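## Task

Take the foam block from the low shelf and place it completely inside the back tote; the front tote is whichever sits closest to the bench's open edge. Neither tote nor the cartons beneath the bench may be shifted or rotated. The robot must not tip over or finish leaning, and the block must stay in the tote without the robot holding it.

## Robot and tools

ROBOT. A Hello Robot Stretch 3 with one arm. It has a two-wheel base (0.33 m long, 0.34 m wide) that can only drive straight or spin in place, about a point midway between the wheels, 0.05 m behind the front edge. A mast carries a lift, and a telescoping arm sticks out to the robot's RIGHT side. To move the gripper forward or back along the shelf, you drive the base. Folded and retracted, the wrist reaches 0.06 m past the right side and spinning sweeps a 0.28 m radius; an unfolded level gripper reaches farther. Sometimes a loose object gets a short push from outside.

FRAMES. Base frame: origin on the floor between the drive wheels, x ahead, y to the left, z up. Odometry frame is the base frame at scene start; heading is positive to the left, -3.142 to 3.142, and counts wheel slip as motion. hand_pose is in the base frame, at the point where closed fingertips meet; with wrist joints at zero its x axis is up, y points back along the arm toward the mast, z toward the rear.

execute_actions(actions). A list of actions run in order; an empty list just returns the current state and images. Each action may have:
- robot: one command, a list of up to 8 commands run one after another (each starts when the previous one finished "done"; {"pause_s": s} waits up to 15 s), or {"stop": true}, which brakes everything and clears the queue.
- steps: integer 1 to 450 control steps at 30 per second (default 1); alone it just waits.
- until: an early exit condition (needs steps). {"robot": {"status": "ended"}} fires once nothing is moving and no queue runs; other keys compare fields, e.g. {"lift_m": [">", 0.3]} or base_status ["!=", "moving"]. {"any": {"status": "ended"}} fires when any one motion ends.
A command holds base, joints, contact_limits, or a mix; its motions start together and keep running across later actions and while you think. A new command overrides at once.

BASE. base holds exactly one key, both relative offsets from where the base is when that command begins: translate_m, metres along its heading, positive forward, magnitude at most 1; or rotate_rad, radians, positive counter-clockwise seen from above, magnitude at most 3.2. Full speed (0.30 m/s, 1.9 rad/s) only with lift_m under 0.30, arm_m under 0.03 and wrist_yaw_rad above 2.54; otherwise 0.10 m/s and 0.63 rad/s.

JOINTS. joints is one dictionary of absolute targets by name; unnamed joints keep their targets. lift_m 0 to 1.1 m (arm height); arm_m 0 to 0.52 m (extension); wrist_yaw_rad -1.345 to 4.42 (0 along the arm, positive swings toward the front, 3.0 folded over the base); wrist_pitch_rad -1.57 to 0.451 (0 level, negative tips fingers down); wrist_roll_rad -2.911 to 2.911; gripper_m -0.089 to 0.179 (larger is wider; the real fingertip gap is about 0.007 less when nearly shut and 0.025 less fully open); head_pan_rad -3.953 to 1.73 (0 ahead, positive left, -1.57 looks along the arm); head_tilt_rad -1.53 to 0.419 (negative down). contact_limits: {"arm_m": effort %, 1 to 100}, a stop threshold for that arm motion; smaller is gentler.

GRIPPING. Command gripper_m below the object's width to hold it; go at least 0.02 above the touching value to let go. Readings and "done" do not prove a grasp; check images. Over-squeezing can trigger a force reduction and slipping; send a new value to re-grip.

SAFETY. Fold or unfold the wrist only with lift_m 0.32 to 0.95, wrist_pitch_rad -0.4, roll near 0; once folded, lift may go down to 0.25. With yaw below -0.4 keep pitch at -0.5 or lower. Pushing something rigid with the gripper above about 0.45 m can tip the robot, worse after a second push following a contact_stop. Never drive while the gripper holds or presses something fixed; if the base snags, reverse the last move in small steps, free the gripper, and lower lift to about 0.2 if still leaning. Avoid drops, slams, hard pushes and long strain that turns a wrist servo off for 10 s (torque_fault).

RESULTS. Each result is one instant plus one image per camera (head_camera, nav_camera, wrist_camera). base_status shows progress and goal in brackets; joint_goals, joint_status (moving, done, off_target, contact_stop, time_out, stopped, not_commanded, torque_fault), measured_speeds, motor_effort (percent, peak in brackets, noisy and biased), refusals/queue/queue_left, and lines beginning refused:, dropped:, replaced:. robot.on_its_own appears when a goal was changed by the robot, a joint is slack or off, an effort at rest is unusual, or base_tilt has moved 3 degrees or more. After contact_stop the lift or arm goes slack until commanded again. lidar_m: 12 distances at 0.17 m height, sector 1 ahead, counter-clockwise. wrist_depth_mm and head_depth_mm: 7x7 median depths. Camera calibration is given for projecting pixels.

zoom_image(camera, region): camera is head_camera, nav_camera or wrist_camera; region [x0, y0, x1, y1] in pixels of that camera's last image, origin top-left, at most 504 by 504.

finished_scene(scene): ends the given scene number (1 or 2) irreversibly. Wait until every motion has ended and the object rests on its own in the tote first.

Each tool is called after "Emit:" by a JSON object that holds its "fn" and its "kwargs".

## Session

Emit:
{"fn": "execute_actions", "kwargs": {"actions": [{"robot":{"joints":{"head_tilt_rad":-0.7}},"steps":60,"until":{"robot":{"status":"ended"}}}]}}

Scene clock: 0.93 s.
robot.base_odometry: x=+0.000 y=+0.000 heading=+0.000 (m, m, rad; robot's odometry frame)
robot.turned_by_wheels: +0.000 (rad since the last result)
robot.turned_by_imu: +0.000 (rad since the last result)
robot.base_tilt: forward=+0.3 right=+1.8 (deg)
robot.lidar_m: 1.41 1.42 1.70 2.08 2.35 0.94 0.80 0.81 1.00 1.99 2.09 2.31
robot.head_depth_mm: 1889 2133 2436 2199 1718 1400 1181 / 1851 2105 2390 2211 1707 1404 1192 / 1816 2029 2314 2203 1704 1402 1190 / 1780 1975 2255 2197 1707 1399 1185 / 1731 1936 2166 2137 1710 1405 1185 / 1680 1597 1437 1649 1712 1415 1187 / 1656 1458 1400 1594 1711 1403 1189
robot.base_status: not_commanded
robot.joint_positions: lift_m=+0.567 arm_m=+0.002 wrist_yaw_rad=+2.916 wrist_pitch_rad=-0.348 wrist_roll_rad=+0.014 gripper_m=+0.037 head_pan_rad=-0.007 head_tilt_rad=-0.691
robot.joint_goals: lift_m=+0.567 arm_m=+0.002 wrist_yaw_rad=+2.916 wrist_pitch_rad=-0.348 wrist_roll_rad=+0.014 gripper_m=+0.037 head_pan_rad=-0.007 head_tilt_rad=-0.700
robot.joint_status: lift_m=not_commanded arm_m=not_commanded wrist_yaw_rad=not_commanded wrist_pitch_rad=not_commanded wrist_roll_rad=not_commanded gripper_m=not_commanded head_pan_rad=not_commanded head_tilt_rad=done
robot.measured_speeds: translate_m=+0.000 rotate_rad=+0.000 lift_m=+0.000 arm_m=+0.000 wrist_yaw_rad=+0.000 wrist_pitch_rad=+0.000 wrist_roll_rad=+0.000 head_pan_rad=+0.000 head_tilt_rad=+0.000
robot: refusals=0 queue=done queue_left=0
robot.motor_effort: left_wheel=+0(0) right_wheel=+0(0) lift_m=+30(29) arm_m=-1(0) wrist_yaw_rad=+0(0) wrist_pitch_rad=+4(4) wrist_roll_rad=+0(0) gripper_m=-1(0) head_pan_rad=-1(0) head_tilt_rad=-5(43) (%)
robot.hand_pose: x=+0.0308 y=+0.0797 z=+0.5961 quat_wxyz=(+0.201, +0.710, +0.042, +0.674) (m; robot's base frame)
robot.wrist_depth_mm: - - - - - - - / - - - - - - - / - - - - - - - / - - - - - - - / - - - - - - - / 975 - - 961 - 931 914 / 867 839 800 804 800 788 796
pictures: head_camera (sideways: a quarter turn clockwise sets it upright), nav_camera (sideways: a quarter turn counterclockwise sets it upright), wrist_camera
camera_calibration (this result's frames):
head_camera: T_world_to_cam=[[-0.609351, 0.0430068, -0.791733, 1.05645], [0.0579886, 0.998271, 0.00959544, -0.0167187], [0.790777, -0.0400645, -0.610792, 0.74278], [0, 0, 0, 1]] pos_world=[0.057345, 0.00101437, 1.29027]
nav_camera: T_world_to_cam=[[0.671264, 0.0344596, 0.740417, -0.92672], [0.00203756, -0.999001, 0.0446471, 0.0030491], [0.741215, -0.0284613, -0.670664, 0.826459], [0, 0, 0, 1]] pos_world=[0.00948434, 0.0585026, 1.2403]
wrist_camera: T_world_to_cam=[[0.972929, -0.225881, -0.0488508, 0.0197898], [-0.157607, -0.493923, -0.855102, 0.585713], [0.169023, 0.839653, -0.516153, 0.398484], [0, 0, 0, 1]] pos_world=[0.00570541, -0.0408211, 0.70749]
Images, in order (width x height): head_camera 896x504, nav_camera 672x504, wrist_camera 644x364.

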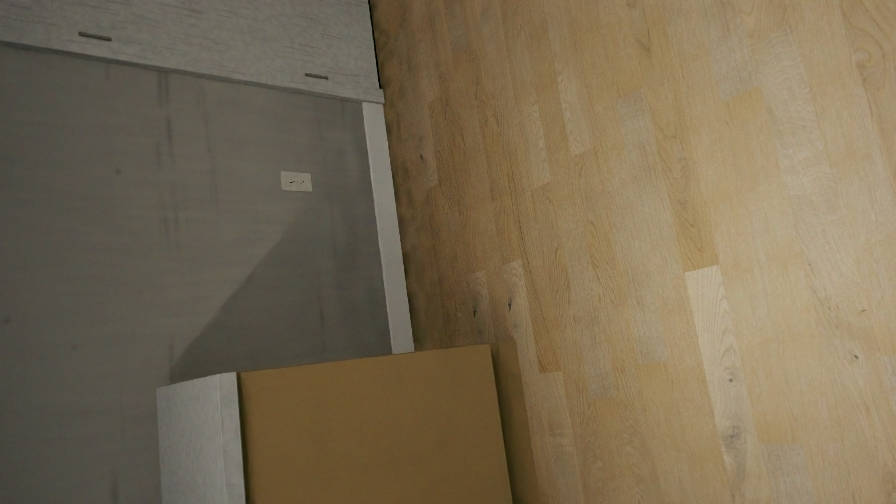

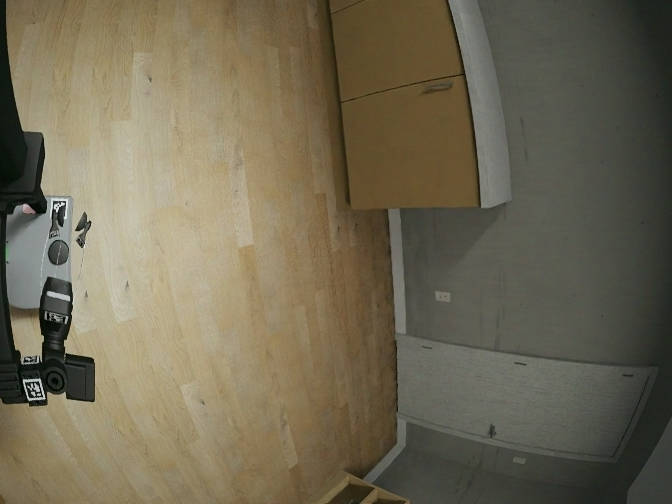

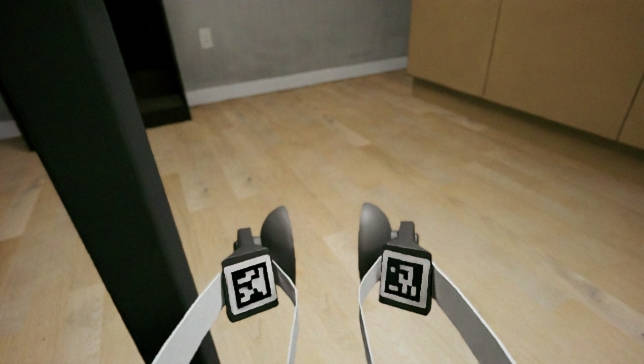

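Emit:
{"fn": "execute_actions", "kwargs": {"actions": [{"robot":{"joints":{"head_pan_rad":-1.4}},"steps":60,"until":{"robot":{"status":"ended"}}}]}}

Emit:
{"fn": "execute_actions", "kwargs": {"actions": [{"robot":{"joints":{"head_pan_rad":-2.9}},"steps":60,"until":{"robot":{"status":"ended"}}}]}}

Scene clock: 16.97 s.
robot.base_odometry: x=+0.000 y=+0.000 heading=+0.000 (m, m, rad; robot's odometry frame)
robot.turned_by_wheels: +0.000 (rad since the last result)
robot.turned_by_imu: -0.001 (rad since the last result)
robot.base_tilt: forward=+0.4 right=+1.8 (deg)
robot.lidar_m: 1.41 1.42 1.70 2.08 2.34 0.94 0.80 0.81 1.00 2.00 2.10 2.30
robot.head_depth_mm: 2046 2301 2610 2187 1709 1396 1194 / 2035 2270 2607 2198 1706 1404 1187 / 2007 2275 2571 2180 1705 1398 1186 / 1995 2248 2546 2189 1726 1400 1187 / 2017 2211 2440 2212 1699 1402 1188 / 2009 2202 2396 2203 1707 1410 1188 / 1984 2174 2251 2190 1706 1408 1192
robot.base_status: not_commanded
robot.joint_positions: lift_m=+0.567 arm_m=+0.002 wrist_yaw_rad=+2.916 wrist_pitch_rad=-0.348 wrist_roll_rad=+0.014 gripper_m=+0.037 head_pan_rad=-1.393 head_tilt_rad=-0.691
robot.joint_goals: lift_m=+0.567 arm_m=+0.002 wrist_yaw_rad=+2.916 wrist_pitch_rad=-0.348 wrist_roll_rad=+0.014 gripper_m=+0.037 head_pan_rad=-1.400 head_tilt_rad=-0.700
robot.joint_status: lift_m=not_commanded arm_m=not_commanded wrist_yaw_rad=not_commanded wrist_pitch_rad=not_commanded wrist_roll_rad=not_commanded gripper_m=not_commanded head_pan_rad=done head_tilt_rad=done
robot.measured_speeds: translate_m=+0.000 rotate_rad=+0.000 lift_m=+0.000 arm_m=+0.000 wrist_yaw_rad=+0.000 wrist_pitch_rad=+0.000 wrist_roll_rad=+0.000 head_pan_rad=+0.000 head_tilt_rad=+0.000
robot: refusals=0 queue=done queue_left=0
robot.motor_effort: left_wheel=+0(0) right_wheel=+0(1) lift_m=+29(29) arm_m=-1(1) wrist_yaw_rad=+0(0) wrist_pitch_rad=+4(4) wrist_roll_rad=-1(1) gripper_m=+0(0) head_pan_rad=-4(51) head_tilt_rad=-5(5) (%)
robot.hand_pose: x=+0.0308 y=+0.0797 z=+0.5961 quat_wxyz=(+0.201, +0.710, +0.042, +0.674) (m; robot's base frame)
robot.wrist_depth_mm: - - - - - - - / - - - - - - - / - - - - - - - / - - - - - - - / - - - - - - - / - - - 974 - 917 910 / 880 856 818 827 823 785 777
pictures: head_camera (sideways: a quarter turn clockwise sets it upright), nav_camera (sideways: a quarter turn counterclockwise sets it upright), wrist_camera
camera_calibration (this result's frames):
head_camera: T_world_to_cam=[[-0.0700528, 0.607141, -0.7915, 1.05286], [0.991866, 0.126927, 0.00957608, -0.0223902], [0.106277, -0.784391, -0.611094, 0.747349], [0, 0, 0, 1]] pos_world=[0.0165379, -0.0501764, 1.29025]
nav_camera: T_world_to_cam=[[0.157597, -0.653702, 0.74016, -0.923253], [-0.98152, -0.18608, 0.0446435, 0.00905347], [0.108546, -0.733518, -0.670947, 0.830686], [0, 0, 0, 1]] pos_world=[0.0642205, 0.00747555, 1.2403]
wrist_camera: T_world_to_cam=[[0.972929, -0.225881, -0.0488508, 0.0197898], [-0.157607, -0.493923, -0.855102, 0.585713], [0.169023, 0.839653, -0.516153, 0.398484], [0, 0, 0, 1]] pos_world=[0.00570541, -0.0408211, 0.70749]
Images, in order (width x height): head_camera 896x504, nav_camera 672x504, wrist_camera 644x364.

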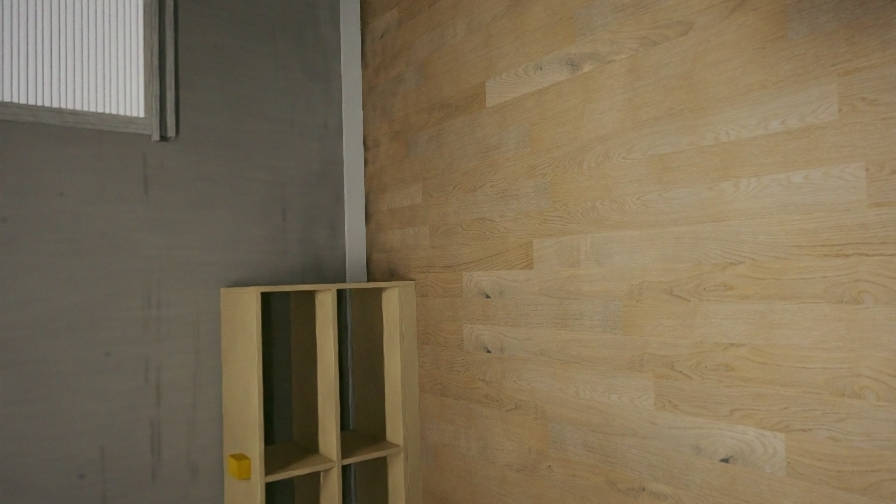

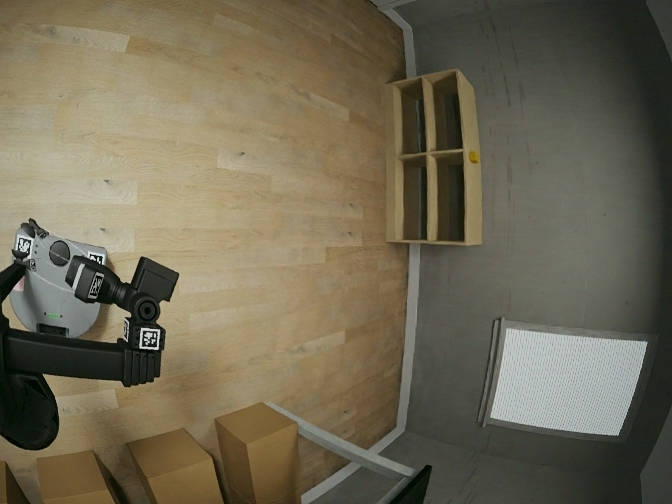

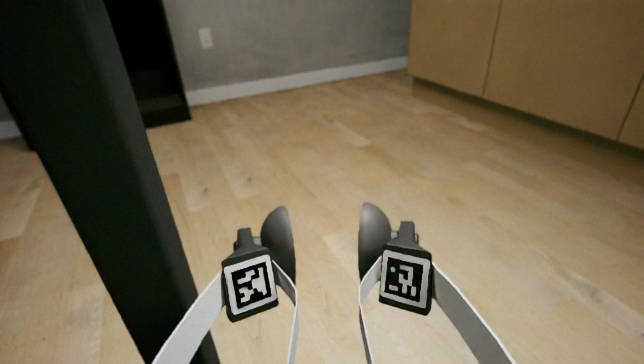

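Scene clock: 18.23 s.
robot.base_odometry: x=+0.000 y=+0.000 heading=+0.000 (m, m, rad; robot's odometry frame)
robot.turned_by_wheels: +0.000 (rad since the last result)
robot.turned_by_imu: +0.000 (rad since the last result)
robot.base_tilt: forward=+0.3 right=+1.8 (deg)
robot.lidar_m: 1.41 1.42 1.70 2.08 2.34 0.94 0.80 0.81 1.00 2.00 2.09 2.31
robot.head_depth_mm: 1434 1426 896 1728 1477 1360 1208 / 1437 1434 900 1977 1400 1336 1226 / 1441 1205 843 1715 1355 1320 1185 / 1439 1093 835 2011 1661 1368 1182 / 1454 1096 831 1729 1389 1336 1184 / 1449 1429 890 1954 1355 1337 1187 / 1449 1444 929 1817 1561 1367 1185
robot.base_status: not_commanded
robot.joint_positions: lift_m=+0.567 arm_m=+0.002 wrist_yaw_rad=+2.916 wrist_pitch_rad=-0.348 wrist_roll_rad=+0.014 gripper_m=+0.037 head_pan_rad=-2.893 head_tilt_rad=-0.691
robot.joint_goals: lift_m=+0.567 arm_m=+0.002 wrist_yaw_rad=+2.916 wrist_pitch_rad=-0.348 wrist_roll_rad=+0.014 gripper_m=+0.037 head_pan_rad=-2.900 head_tilt_rad=-0.700
robot.joint_status: lift_m=not_commanded arm_m=not_commanded wrist_yaw_rad=not_commanded wrist_pitch_rad=not_commanded wrist_roll_rad=not_commanded gripper_m=not_commanded head_pan_rad=done head_tilt_rad=done
robot.measured_speeds: translate_m=+0.000 rotate_rad=+0.000 lift_m=+0.000 arm_m=+0.000 wrist_yaw_rad=+0.000 wrist_pitch_rad=+0.000 wrist_roll_rad=+0.000 head_pan_rad=+0.000 head_tilt_rad=+0.000
robot: refusals=0 queue=done queue_left=0
robot.motor_effort: left_wheel=+0(0) right_wheel=+0(0) lift_m=+30(30) arm_m=+0(0) wrist_yaw_rad=+0(0) wrist_pitch_rad=+3(4) wrist_roll_rad=-1(1) gripper_m=+0(1) head_pan_rad=-4(52) head_tilt_rad=-4(5) (%)
robot.hand_pose: x=+0.0308 y=+0.0797 z=+0.5961 quat_wxyz=(+0.201, +0.710, +0.042, +0.674) (m; robot's base frame)
robot.wrist_depth_mm: - - - - - - - / - - - - - - - / - - - - - - - / - - - - - - - / - - - - - - - / 993 - - 950 - 931 918 / 862 836 823 826 808 778 775
pictures: head_camera (sideways: a quarter turn clockwise sets it upright), nav_camera (sideways: a quarter turn counterclockwise sets it upright), wrist_camera
camera_calibration (this result's frames):
head_camera: T_world_to_cam=[[0.60071, 0.112837, -0.791464, 1.04872], [0.19677, -0.980403, 0.00957306, -0.0175361], [-0.774873, -0.161487, -0.611141, 0.752785], [0, 0, 0, 1]] pos_world=[-0.0432117, -0.0139609, 1.29025]
nav_camera: T_world_to_cam=[[-0.640959, -0.203454, 0.74012, -0.91833], [-0.255047, 0.965898, 0.044643, 0.00462269], [-0.723963, -0.160151, -0.670991, 0.835822], [0, 0, 0, 1]] pos_world=[0.0176717, -0.0574451, 1.2403]
wrist_camera: T_world_to_cam=[[0.972929, -0.225881, -0.0488508, 0.0197898], [-0.157607, -0.493923, -0.855102, 0.585713], [0.169023, 0.839653, -0.516153, 0.398484], [0, 0, 0, 1]] pos_world=[0.00570541, -0.0408211, 0.70749]
Images, in order (width x height): head_camera 896x504, nav_camera 672x504, wrist_camera 644x364.

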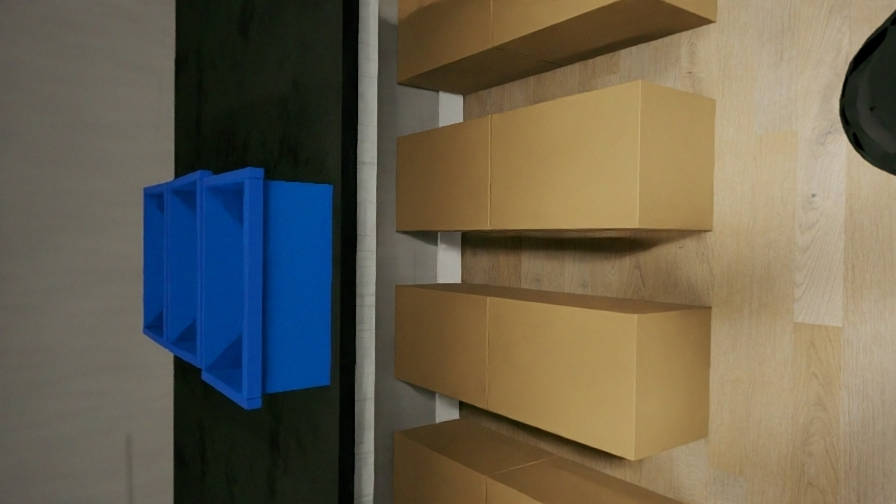

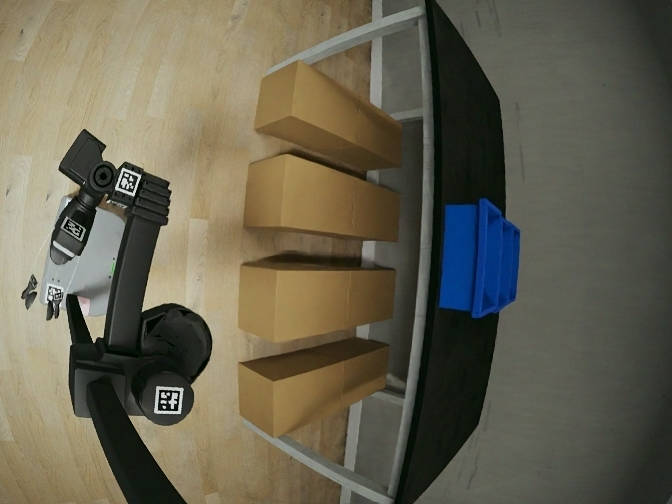

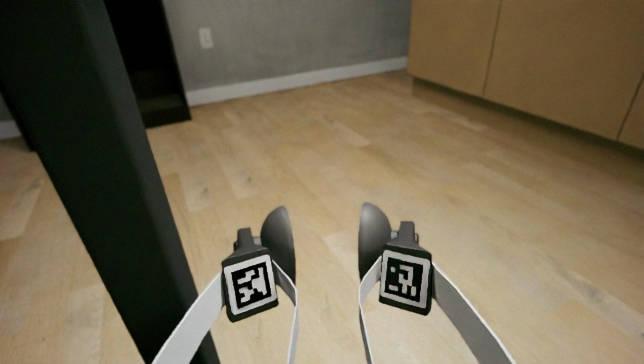

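Emit:
{"fn": "execute_actions", "kwargs": {"actions": [{"robot":[{"joints":{"lift_m":0.27,"head_pan_rad":-1.6,"head_tilt_rad":-0.9},"base":{"rotate_rad":-0.98}},{"base":{"translate_m":1}},{"base":{"translate_m":0.61}},{"base":{"rotate_rad":1.19}},{"joints":{"lift_m":0.75}},{"joints":{"wrist_yaw_rad":0,"gripper_m":0.15,"wrist_pitch_rad":-0.4}}],"steps":450,"until":{"robot":{"status":"ended"}}},{"steps":300,"until":{"robot":{"status":"ended"}}}]}}

Scene clock: 54.37 s.
robot.base_odometry: x=+0.897 y=-1.337 heading=+0.210 (m, m, rad; robot's odometry frame)
robot.turned_by_wheels: +0.210 (rad since the last result)
robot.turned_by_imu: +0.204 (rad since the last result)
robot.base_tilt: forward=+0.2 right=+1.8 (deg)
robot.lidar_m: 1.44 1.48 1.65 3.27 2.07 1.52 2.29 0.75 0.79 0.50 0.89 0.79
robot.head_depth_mm: 758 879 1018 910 1067 1249 - / 755 873 1014 905 1071 - - / 751 868 1014 908 1024 - 1057 / 747 861 1021 887 1000 - 1088 / 745 860 1021 906 1007 1221 1115 / 736 855 1013 904 1021 1219 1115 / 737 854 999 906 1022 1220 1116
robot.base_status: done (rotate_rad +1.1899 of +1.1900)
robot.joint_positions: lift_m=+0.750 arm_m=+0.002 wrist_yaw_rad=+0.003 wrist_pitch_rad=-0.413 wrist_roll_rad=+0.014 gripper_m=+0.150 head_pan_rad=-1.607 head_tilt_rad=-0.889
robot.joint_goals: lift_m=+0.750 arm_m=+0.002 wrist_yaw_rad=+0.000 wrist_pitch_rad=-0.400 wrist_roll_rad=+0.014 gripper_m=+0.150 head_pan_rad=-1.600 head_tilt_rad=-0.900
robot.joint_status: lift_m=done arm_m=not_commanded wrist_yaw_rad=done wrist_pitch_rad=done wrist_roll_rad=not_commanded gripper_m=done head_pan_rad=done head_tilt_rad=done
robot.measured_speeds: translate_m=+0.000 rotate_rad=+0.000 lift_m=+0.000 arm_m=+0.000 wrist_yaw_rad=+0.000 wrist_pitch_rad=+0.000 wrist_roll_rad=+0.000 head_pan_rad=+0.000 head_tilt_rad=+0.000
robot: refusals=0 queue=done queue_left=0
robot.motor_effort: left_wheel=-1(8) right_wheel=+2(13) lift_m=+32(34) arm_m=-1(1) wrist_yaw_rad=-4(6) wrist_pitch_rad=+4(4) wrist_roll_rad=+0(1) gripper_m=+0(83) head_pan_rad=+4(51) head_tilt_rad=-6(24) (%)
robot.hand_pose: x=-0.0208 y=-0.3720 z=+0.7636 quat_wxyz=(+0.688, +0.145, -0.696, -0.145) (m; robot's base frame)
robot.wrist_depth_mm: 590 599 597 601 617 600 621 / 658 655 645 665 656 687 682 / 682 665 642 626 617 603 590 / 527 517 503 456 480 475 465 / 420 428 408 398 398 405 386 / 381 - 652 467 643 643 653 / 623 593 599 571 585 582 571
pictures: head_camera (sideways: a quarter turn clockwise sets it upright), nav_camera (sideways: a quarter turn counterclockwise sets it upright), wrist_camera
camera_calibration (this result's frames):
head_camera: T_world_to_cam=[[0.0655348, 0.751844, -0.656076, 0.875535], [0.996178, -0.0873458, -0.00058856, -0.00918206], [-0.057748, -0.65353, -0.754695, 0.935126], [0, 0, 0, 1]] pos_world=[0.00577058, -0.0479357, 1.28015]
nav_camera: T_world_to_cam=[[0.0105386, -0.804635, 0.593676, -0.731478], [-0.998961, 0.0178593, 0.0419384, 0.0126928], [-0.0443477, -0.593501, -0.80361, 1.00414], [0, 0, 0, 1]] pos_world=[0.0649197, 0.00715997, 1.24067]
wrist_camera: T_world_to_cam=[[-0.998816, 0.00233147, -0.0485933, 0.0198595], [0.0411997, 0.571721, -0.819413, 0.870969], [0.0258713, -0.820445, -0.57114, 0.294414], [0, 0, 0, 1]] pos_world=[-0.0236646, -0.256447, 0.8828]
Images, in order (width x height): head_camera 896x504, nav_camera 672x504, wrist_camera 644x364.

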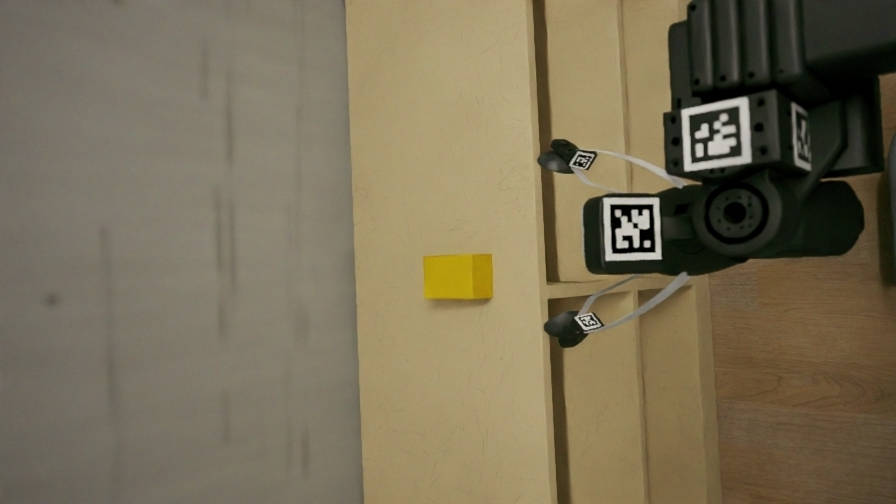

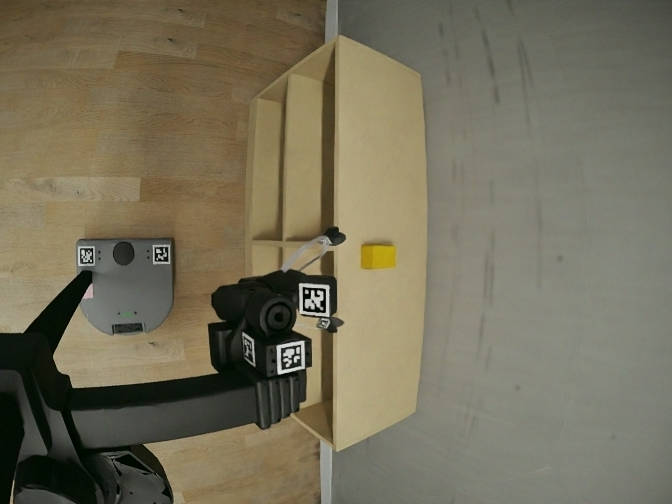

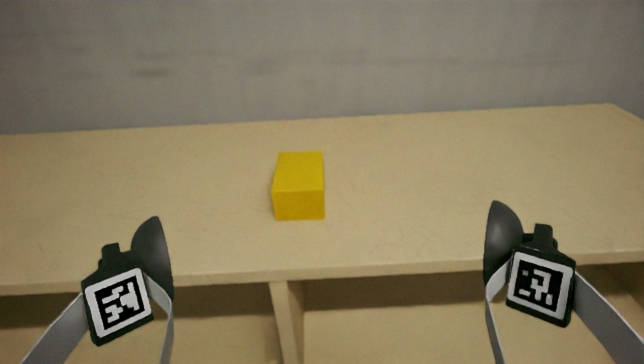

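Emit:
{"fn": "execute_actions", "kwargs": {"actions": [{"robot":[{"joints":{"arm_m":0.24},"base":{"translate_m":0.025}},{"joints":{"lift_m":0.61}}],"steps":450,"until":{"robot":{"status":"ended"}}}]}}

Scene clock: 69.73 s.
robot.base_odometry: x=+0.921 y=-1.332 heading=+0.210 (m, m, rad; robot's odometry frame)
robot.turned_by_wheels: +0.000 (rad since the last result)
robot.turned_by_imu: -0.001 (rad since the last result)
robot.base_tilt: forward=+0.4 right=+1.6 (deg)
robot.lidar_m: 1.41 1.45 1.63 3.16 2.08 1.54 2.32 0.77 0.83 0.49 0.85 0.77
robot.head_depth_mm: 760 880 1022 909 1069 1239 1132 / 755 874 1018 907 1069 - - / 750 867 1019 934 1025 1238 1116 / 750 865 1022 921 1023 1244 1113 / 741 861 1016 911 1024 1223 1118 / 740 855 1008 911 1028 1221 1119 / 733 847 1004 907 1021 1214 1114
robot.base_status: done (translate_m +0.0250 of +0.0250)
robot.joint_positions: lift_m=+0.610 arm_m=+0.240 wrist_yaw_rad=+0.002 wrist_pitch_rad=-0.403 wrist_roll_rad=+0.014 gripper_m=+0.150 head_pan_rad=-1.607 head_tilt_rad=-0.889
robot.joint_goals: lift_m=+0.610 arm_m=+0.240 wrist_yaw_rad=+0.000 wrist_pitch_rad=-0.400 wrist_roll_rad=+0.014 gripper_m=+0.150 head_pan_rad=-1.600 head_tilt_rad=-0.900
robot.joint_status: lift_m=done arm_m=done wrist_yaw_rad=done wrist_pitch_rad=done wrist_roll_rad=not_commanded gripper_m=done head_pan_rad=done head_tilt_rad=done
robot.measured_speeds: translate_m=+0.000 rotate_rad=+0.000 lift_m=+0.000 arm_m=+0.000 wrist_yaw_rad=+0.000 wrist_pitch_rad=+0.000 wrist_roll_rad=+0.000 head_pan_rad=+0.000 head_tilt_rad=+0.000
robot: refusals=0 queue=done queue_left=0
robot.motor_effort: left_wheel=-2(3) right_wheel=+3(8) lift_m=+23(33) arm_m=+3(4) wrist_yaw_rad=-3(4) wrist_pitch_rad=+1(4) wrist_roll_rad=-1(0) gripper_m=+0(0) head_pan_rad=+4(3) head_tilt_rad=-6(6) (%)
robot.hand_pose: x=-0.0211 y=-0.6110 z=+0.6263 quat_wxyz=(+0.688, +0.141, -0.697, -0.142) (m; robot's base frame)
robot.wrist_depth_mm: 368 368 368 374 376 380 383 / 396 398 394 396 404 400 403 / 341 334 323 316 306 297 292 / 260 255 240 162 237 234 230 / 209 212 190 132 189 199 190 / 181 - 129 123 160 162 165 / - 146 143 139 141 142 138
pictures: head_camera (sideways: a quarter turn clockwise sets it upright), nav_camera (sideways: a quarter turn counterclockwise sets it upright), wrist_camera
camera_calibration (this result's frames):
head_camera: T_world_to_cam=[[0.0655348, 0.751844, -0.656076, 0.875535], [0.996178, -0.0873458, -0.000588551, -0.00918207], [-0.057748, -0.65353, -0.754695, 0.935125], [0, 0, 0, 1]] pos_world=[0.00577058, -0.0479357, 1.28015]
nav_camera: T_world_to_cam=[[0.0105386, -0.804635, 0.593677, -0.731478], [-0.998961, 0.0178593, 0.0419384, 0.0126928], [-0.0443477, -0.593502, -0.80361, 1.00414], [0, 0, 0, 1]] pos_world=[0.0649197, 0.00715996, 1.24067]
wrist_camera: T_world_to_cam=[[-0.998811, 0.0031259, -0.0486483, 0.0139769], [0.0419596, 0.563132, -0.825301, 0.893593], [0.0248156, -0.826361, -0.562594, 0.0109719], [0, 0, 0, 1]] pos_world=[-0.0238068, -0.494188, 0.744336]
Images, in order (width x height): head_camera 896x504, nav_camera 672x504, wrist_camera 644x364.

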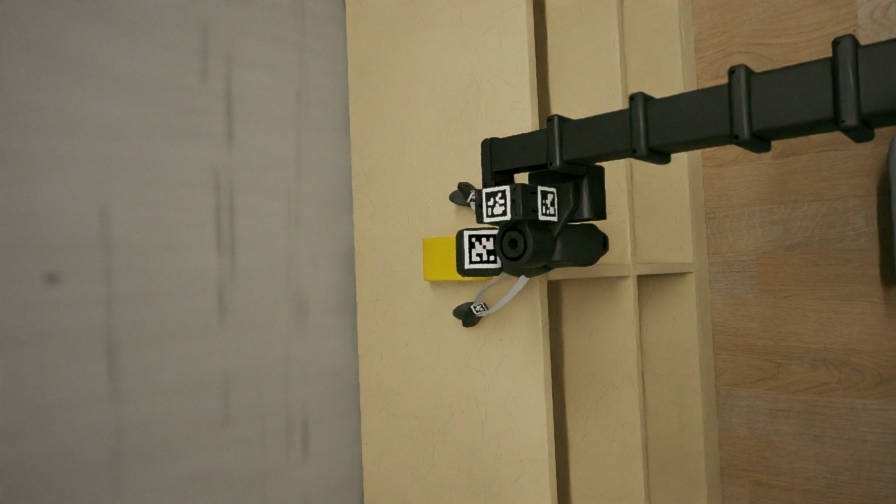

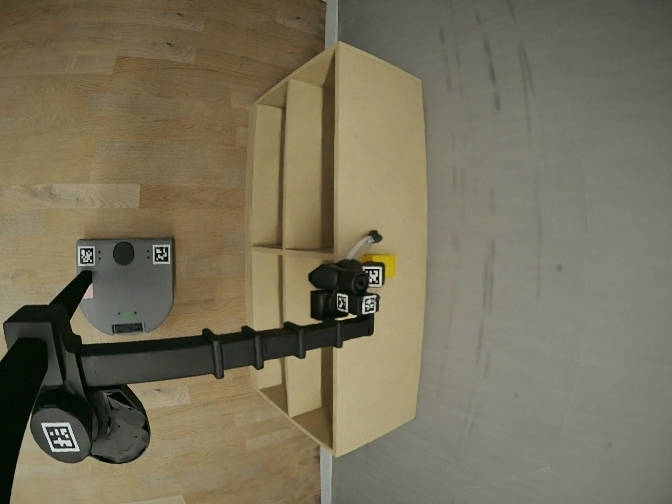

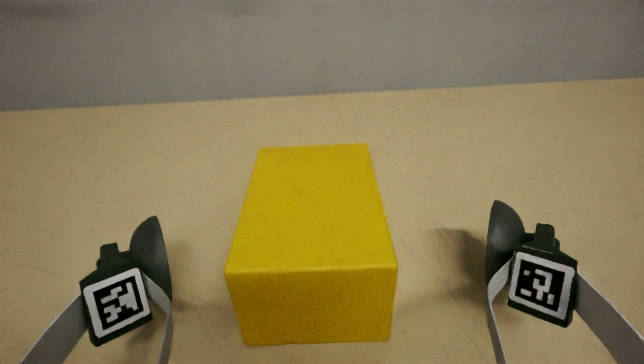

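Emit:
{"fn": "execute_actions", "kwargs": {"actions": [{"robot":[{"joints":{"lift_m":0.62}},{"joints":{"arm_m":0.255}},{"joints":{"gripper_m":0.02}},{"joints":{"lift_m":0.72}},{"joints":{"arm_m":0.0,"lift_m":1.09,"wrist_pitch_rad":-0.1}}],"steps":450,"until":{"robot":{"status":"ended"}}}]}}

Scene clock: 83.43 s.
robot.base_odometry: x=+0.921 y=-1.332 heading=+0.210 (m, m, rad; robot's odometry frame)
robot.turned_by_wheels: +0.000 (rad since the last result)
robot.turned_by_imu: -0.002 (rad since the last result)
robot.base_tilt: forward=+0.4 right=+1.7 (deg)
robot.lidar_m: 1.41 1.45 1.64 3.16 2.08 1.54 2.33 0.77 0.83 0.49 0.85 0.77
robot.head_depth_mm: - - - 864 1072 1243 1118 / - - - - 1072 1236 1111 / - - - - 1024 1243 1114 / 289 - 1016 888 1008 1232 1114 / 703 877 1013 907 1026 1219 1120 / 738 852 1013 905 1027 1212 1109 / 732 851 1009 908 1022 1226 1113
robot.base_status: done (translate_m +0.0250 of +0.0250)
robot.joint_positions: lift_m=+1.090 arm_m=+0.002 wrist_yaw_rad=+0.002 wrist_pitch_rad=-0.126 wrist_roll_rad=+0.014 gripper_m=+0.044 head_pan_rad=-1.607 head_tilt_rad=-0.889
robot.joint_goals: lift_m=+1.090 arm_m=+0.000 wrist_yaw_rad=+0.000 wrist_pitch_rad=-0.100 wrist_roll_rad=+0.014 gripper_m=+0.043 head_pan_rad=-1.600 head_tilt_rad=-0.900
robot.joint_status: lift_m=done arm_m=done wrist_yaw_rad=done wrist_pitch_rad=done wrist_roll_rad=not_commanded gripper_m=done head_pan_rad=done head_tilt_rad=done
robot.measured_speeds: translate_m=+0.000 rotate_rad=+0.000 lift_m=+0.000 arm_m=+0.000 wrist_yaw_rad=+0.000 wrist_pitch_rad=+0.000 wrist_roll_rad=+0.000 head_pan_rad=+0.000 head_tilt_rad=+0.000
robot: refusals=0 queue=done queue_left=0
robot.on_its_own: gripper_m is held at +0.043, not at your +0.020, by its stall guard, which is not easing now
robot.motor_effort: left_wheel=-2(2) right_wheel=+3(3) lift_m=+33(33) arm_m=-3(1) wrist_yaw_rad=-3(2) wrist_pitch_rad=+8(7) wrist_roll_rad=-1(1) gripper_m=-20(100) head_pan_rad=+3(3) head_tilt_rad=-6(6) (%)
robot.hand_pose: x=-0.0210 y=-0.3984 z=+1.1724 quat_wxyz=(+0.701, +0.045, -0.710, -0.045) (m; robot's base frame)
robot.wrist_depth_mm: 589 600 602 606 589 605 612 / 633 624 619 629 636 629 626 / 658 659 649 661 653 672 654 / 696 685 677 179 690 686 692 / 729 719 710 145 155 745 716 / 769 751 123 121 120 738 776 / 808 804 790 119 129 814 860
pictures: head_camera (sideways: a quarter turn clockwise sets it upright), nav_camera (sideways: a quarter turn counterclockwise sets it upright), wrist_camera
camera_calibration (this result's frames):
head_camera: T_world_to_cam=[[0.0655348, 0.751844, -0.656076, 0.875535], [0.996178, -0.0873458, -0.000588554, -0.00918207], [-0.057748, -0.65353, -0.754695, 0.935126], [0, 0, 0, 1]] pos_world=[0.00577058, -0.0479357, 1.28015]
nav_camera: T_world_to_cam=[[0.0105386, -0.804635, 0.593677, -0.731478], [-0.998961, 0.0178593, 0.0419384, 0.0126928], [-0.0443477, -0.593501, -0.80361, 1.00414], [0, 0, 0, 1]] pos_world=[0.0649197, 0.00715996, 1.24067]
wrist_camera: T_world_to_cam=[[-0.998787, -0.010334, -0.0481471, 0.0339689], [0.0424136, 0.316253, -0.947726, 1.26974], [0.0250205, -0.948619, -0.315431, 0.15538], [0, 0, 0, 1]] pos_world=[-0.023814, -0.25381, 1.25401]
Images, in order (width x height): head_camera 896x504, nav_camera 672x504, wrist_camera 644x364.

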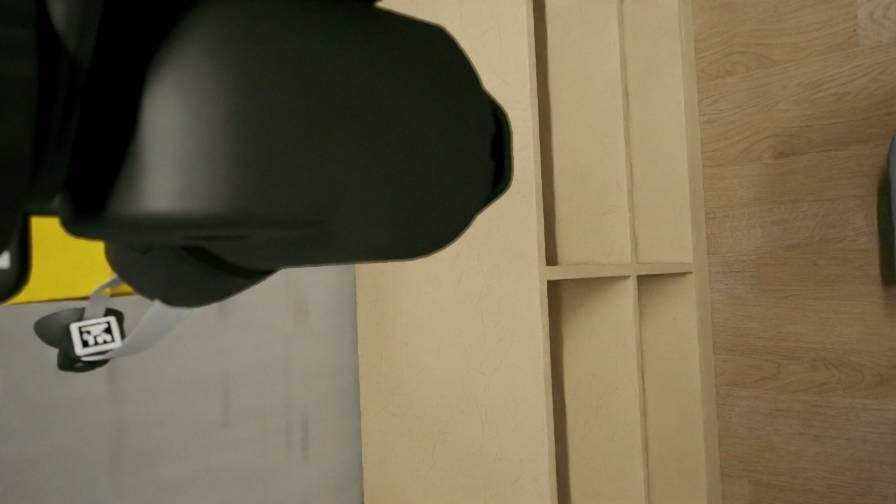

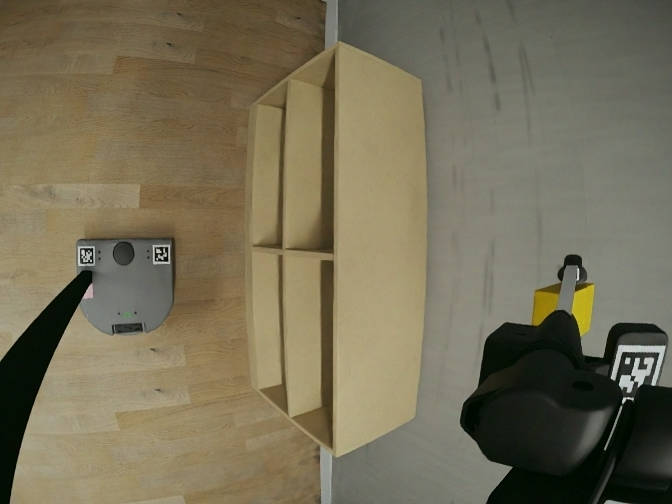

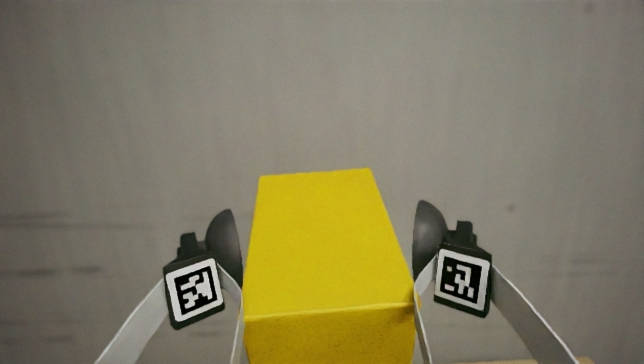

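Emit:
{"fn": "execute_actions", "kwargs": {"actions": [{"robot":[{"base":{"rotate_rad":-0.94}},{"base":{"translate_m":-1}},{"base":{"translate_m":-0.77}},{"base":{"rotate_rad":-0.6}}],"steps":450,"until":{"robot":{"status":"ended"}}},{"steps":450,"until":{"robot":{"status":"ended"}}},{"robot":{"joints":{"arm_m":0.3,"lift_m":1.1,"head_tilt_rad":-0.6}},"steps":450,"until":{"robot":{"status":"ended"}}}]}}

Scene clock: 134.03 s.
robot.base_odometry: x=-0.398 y=-0.152 heading=-1.330 (m, m, rad; robot's odometry frame)
robot.turned_by_wheels: -1.540 (rad since the last result)
robot.turned_by_imu: -1.530 (rad since the last result)
robot.base_tilt: forward=+0.2 right=+1.8 (deg)
robot.lidar_m: 1.99 2.19 2.55 1.83 1.92 2.21 2.13 0.53 0.39 0.39 0.40 0.66
robot.head_depth_mm: - 1194 1090 727 542 1365 973 / 1115 1207 1095 582 477 1111 977 / - - 800 604 474 1112 1002 / 1037 - 784 604 473 1406 1237 / 1072 1168 791 603 472 1110 1004 / 1061 1176 1019 583 471 1114 979 / 1063 1166 1101 729 510 1175 981
robot.base_status: done (rotate_rad -0.5999 of -0.6000)
robot.joint_positions: lift_m=+1.099 arm_m=+0.300 wrist_yaw_rad=+0.002 wrist_pitch_rad=-0.126 wrist_roll_rad=+0.014 gripper_m=+0.044 head_pan_rad=-1.607 head_tilt_rad=-0.606
robot.joint_goals: lift_m=+1.100 arm_m=+0.300 wrist_yaw_rad=+0.000 wrist_pitch_rad=-0.100 wrist_roll_rad=+0.014 gripper_m=+0.043 head_pan_rad=-1.600 head_tilt_rad=-0.600
robot.joint_status: lift_m=done arm_m=done wrist_yaw_rad=done wrist_pitch_rad=done wrist_roll_rad=not_commanded gripper_m=done head_pan_rad=done head_tilt_rad=done
robot.measured_speeds: translate_m=+0.000 rotate_rad=+0.000 lift_m=+0.000 arm_m=+0.000 wrist_yaw_rad=+0.000 wrist_pitch_rad=+0.000 wrist_roll_rad=+0.000 head_pan_rad=+0.000 head_tilt_rad=+0.000
robot: refusals=0 queue=done queue_left=0
robot.on_its_own: gripper_m is held at +0.043, not at your +0.020, by its stall guard, which is not easing now
robot.motor_effort: left_wheel=+2(4) right_wheel=-3(9) lift_m=+32(35) arm_m=+3(3) wrist_yaw_rad=-3(2) wrist_pitch_rad=+8(7) wrist_roll_rad=-1(1) gripper_m=-20(21) head_pan_rad=+3(4) head_tilt_rad=+4(30) (%)
robot.hand_pose: x=-0.0211 y=-0.6959 z=+1.1812 quat_wxyz=(+0.701, +0.045, -0.710, -0.045) (m; robot's base frame)
robot.wrist_depth_mm: 721 708 715 716 702 711 707 / 768 733 753 749 741 756 737 / 788 802 790 782 813 792 765 / 836 834 831 179 817 815 809 / 853 836 525 144 155 756 739 / 643 637 123 121 120 599 565 / 506 492 306 119 128 307 459
pictures: head_camera (sideways: a quarter turn clockwise sets it upright), nav_camera (sideways: a quarter turn counterclockwise sets it upright), wrist_camera
camera_calibration (this result's frames):
head_camera: T_world_to_cam=[[0.0578988, 0.538647, -0.84054, 1.11601], [0.996245, -0.0854596, 0.0138588, -0.0279938], [-0.0643671, -0.838186, -0.541572, 0.657945], [0, 0, 0, 1]] pos_world=[0.00562303, -0.052048, 1.29476]
nav_camera: T_world_to_cam=[[0.0176214, -0.60687, 0.794606, -0.993366], [-0.998515, 0.0302872, 0.0452748, 0.00833032], [-0.0515423, -0.794224, -0.605436, 0.746445], [0, 0, 0, 1]] pos_world=[0.0642959, -0.0102522, 1.24088]
wrist_camera: T_world_to_cam=[[-0.998787, -0.0102992, -0.0481452, 0.0313323], [0.0424241, 0.316203, -0.947742, 1.37217], [0.0249846, -0.948636, -0.315383, -0.124107], [0, 0, 0, 1]] pos_world=[-0.0238179, -0.551293, 1.26283]
Images, in order (width x height): head_camera 896x504, nav_camera 672x504, wrist_camera 644x364.

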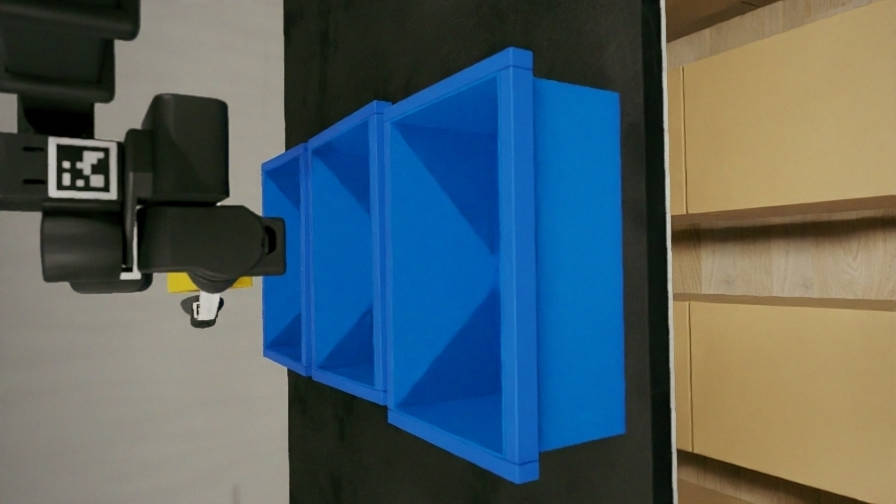

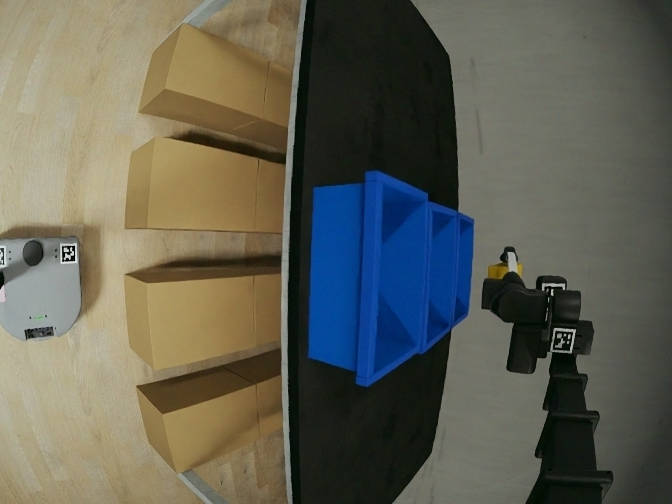

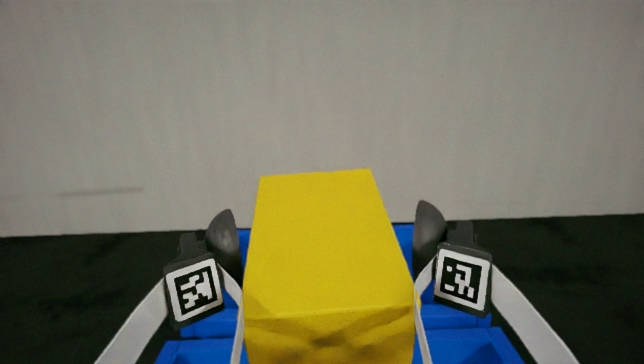

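Emit:
{"fn": "execute_actions", "kwargs": {"actions": [{"robot":[{"base":{"rotate_rad":-0.7}},{"base":{"translate_m":0.19}},{"base":{"rotate_rad":0.7}},{"base":{"translate_m":-0.14}},{"joints":{"arm_m":0.515}},{"joints":{"wrist_pitch_rad":-0.8}}],"steps":450,"until":{"robot":{"status":"ended"}}}]}}

Scene clock: 158.27 s.
robot.base_odometry: x=-0.515 y=-0.186 heading=-1.330 (m, m, rad; robot's odometry frame)
robot.turned_by_wheels: +0.000 (rad since the last result)
robot.turned_by_imu: -0.002 (rad since the last result)
robot.base_tilt: forward=+0.1 right=+1.7 (deg)
robot.lidar_m: 2.01 2.02 2.67 1.95 2.05 2.25 2.13 0.36 0.28 0.27 0.27 0.37
robot.head_depth_mm: - 1072 1091 727 417 364 913 / 1013 1067 1091 512 509 363 913 / 944 1083 847 509 518 362 909 / 937 - 698 506 517 361 1153 / 961 1058 826 502 515 358 392 / 962 1062 1097 500 505 358 391 / 955 1057 1095 729 409 357 391
robot.base_status: done (translate_m -0.1400 of -0.1400)
robot.joint_positions: lift_m=+1.099 arm_m=+0.515 wrist_yaw_rad=+0.002 wrist_pitch_rad=-0.810 wrist_roll_rad=+0.014 gripper_m=+0.044 head_pan_rad=-1.607 head_tilt_rad=-0.606
robot.joint_goals: lift_m=+1.100 arm_m=+0.515 wrist_yaw_rad=+0.000 wrist_pitch_rad=-0.800 wrist_roll_rad=+0.014 gripper_m=+0.043 head_pan_rad=-1.600 head_tilt_rad=-0.600
robot.joint_status: lift_m=done arm_m=done wrist_yaw_rad=done wrist_pitch_rad=done wrist_roll_rad=not_commanded gripper_m=done head_pan_rad=done head_tilt_rad=done
robot.measured_speeds: translate_m=+0.000 rotate_rad=+0.000 lift_m=+0.000 arm_m=+0.000 wrist_yaw_rad=+0.000 wrist_pitch_rad=+0.000 wrist_roll_rad=+0.000 head_pan_rad=+0.000 head_tilt_rad=+0.000
robot: refusals=0 queue=done queue_left=0
robot.on_its_own: gripper_m is held at +0.043, not at your +0.020, by its stall guard, which is not easing now
robot.motor_effort: left_wheel=-1(6) right_wheel=+3(11) lift_m=+32(33) arm_m=+3(3) wrist_yaw_rad=-2(2) wrist_pitch_rad=+2(8) wrist_roll_rad=-1(1) gripper_m=-21(20) head_pan_rad=+3(4) head_tilt_rad=+3(3) (%)
robot.hand_pose: x=-0.0213 y=-0.8190 z=+1.0352 quat_wxyz=(+0.646, +0.277, -0.654, -0.280) (m; robot's base frame)
robot.wrist_depth_mm: 463 458 463 453 444 459 447 / 431 422 422 415 403 405 404 / 380 214 213 213 211 208 215 / 341 222 233 178 240 245 189 / 182 227 286 144 154 276 188 / 169 212 123 121 120 255 190 / 164 241 252 119 128 249 190
pictures: head_camera (sideways: a quarter turn clockwise sets it upright), nav_camera (sideways: a quarter turn counterclockwise sets it upright), wrist_camera
camera_calibration (this result's frames):
head_camera: T_world_to_cam=[[0.0578927, 0.538479, -0.840648, 1.11615], [0.996245, -0.0854566, 0.0138688, -0.0280068], [-0.0643708, -0.838294, -0.541405, 0.657726], [0, 0, 0, 1]] pos_world=[0.00562299, -0.0520494, 1.29477]
nav_camera: T_world_to_cam=[[0.0176272, -0.606712, 0.794727, -0.993524], [-0.998515, 0.030296, 0.0452759, 0.00832888], [-0.0515464, -0.794344, -0.605277, 0.746238], [0, 0, 0, 1]] pos_world=[0.0642955, -0.0102644, 1.24088]
wrist_camera: T_world_to_cam=[[-0.998835, 0.0226126, -0.0426206, 0.0439933], [0.0419428, 0.843561, -0.535393, 1.27781], [0.0238465, -0.536557, -0.843527, 0.597289], [0, 0, 0, 1]] pos_world=[-0.023896, -0.758425, 1.18983]
Images, in order (width x height): head_camera 896x504, nav_camera 672x504, wrist_camera 644x364.

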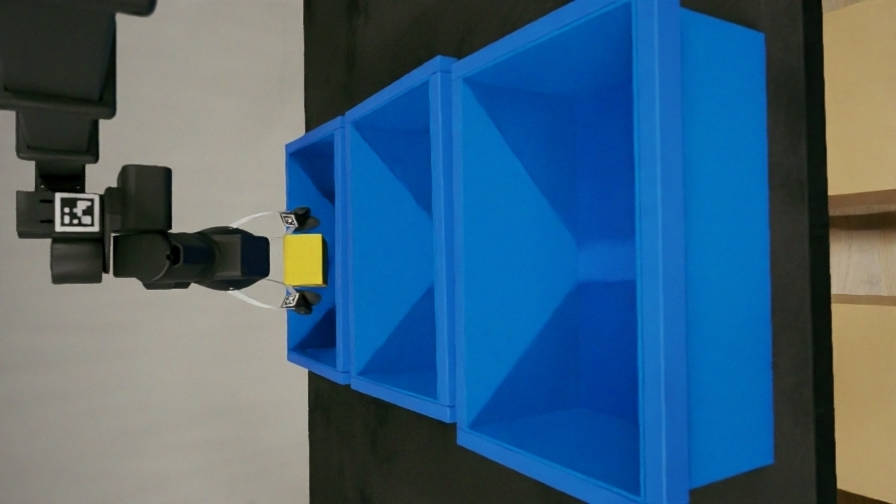

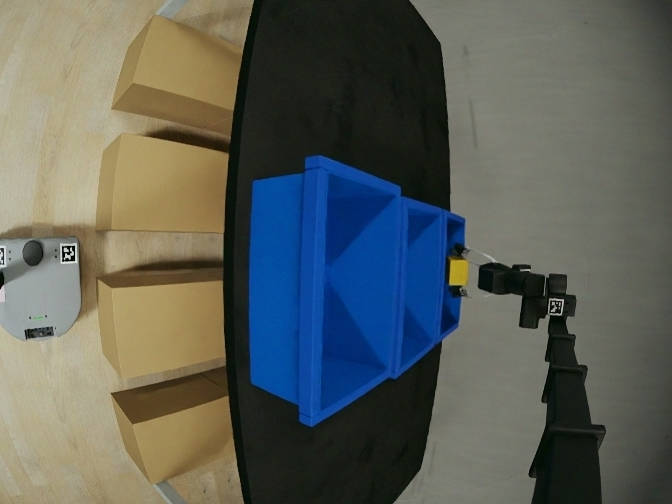

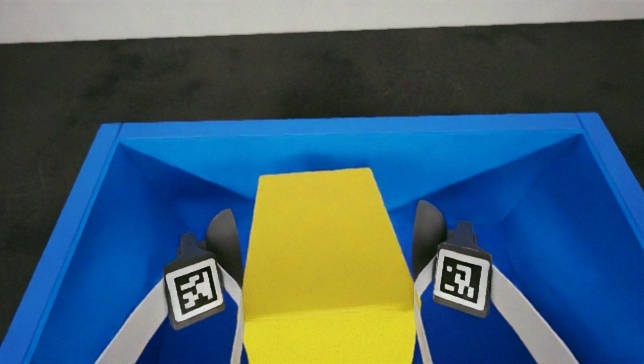

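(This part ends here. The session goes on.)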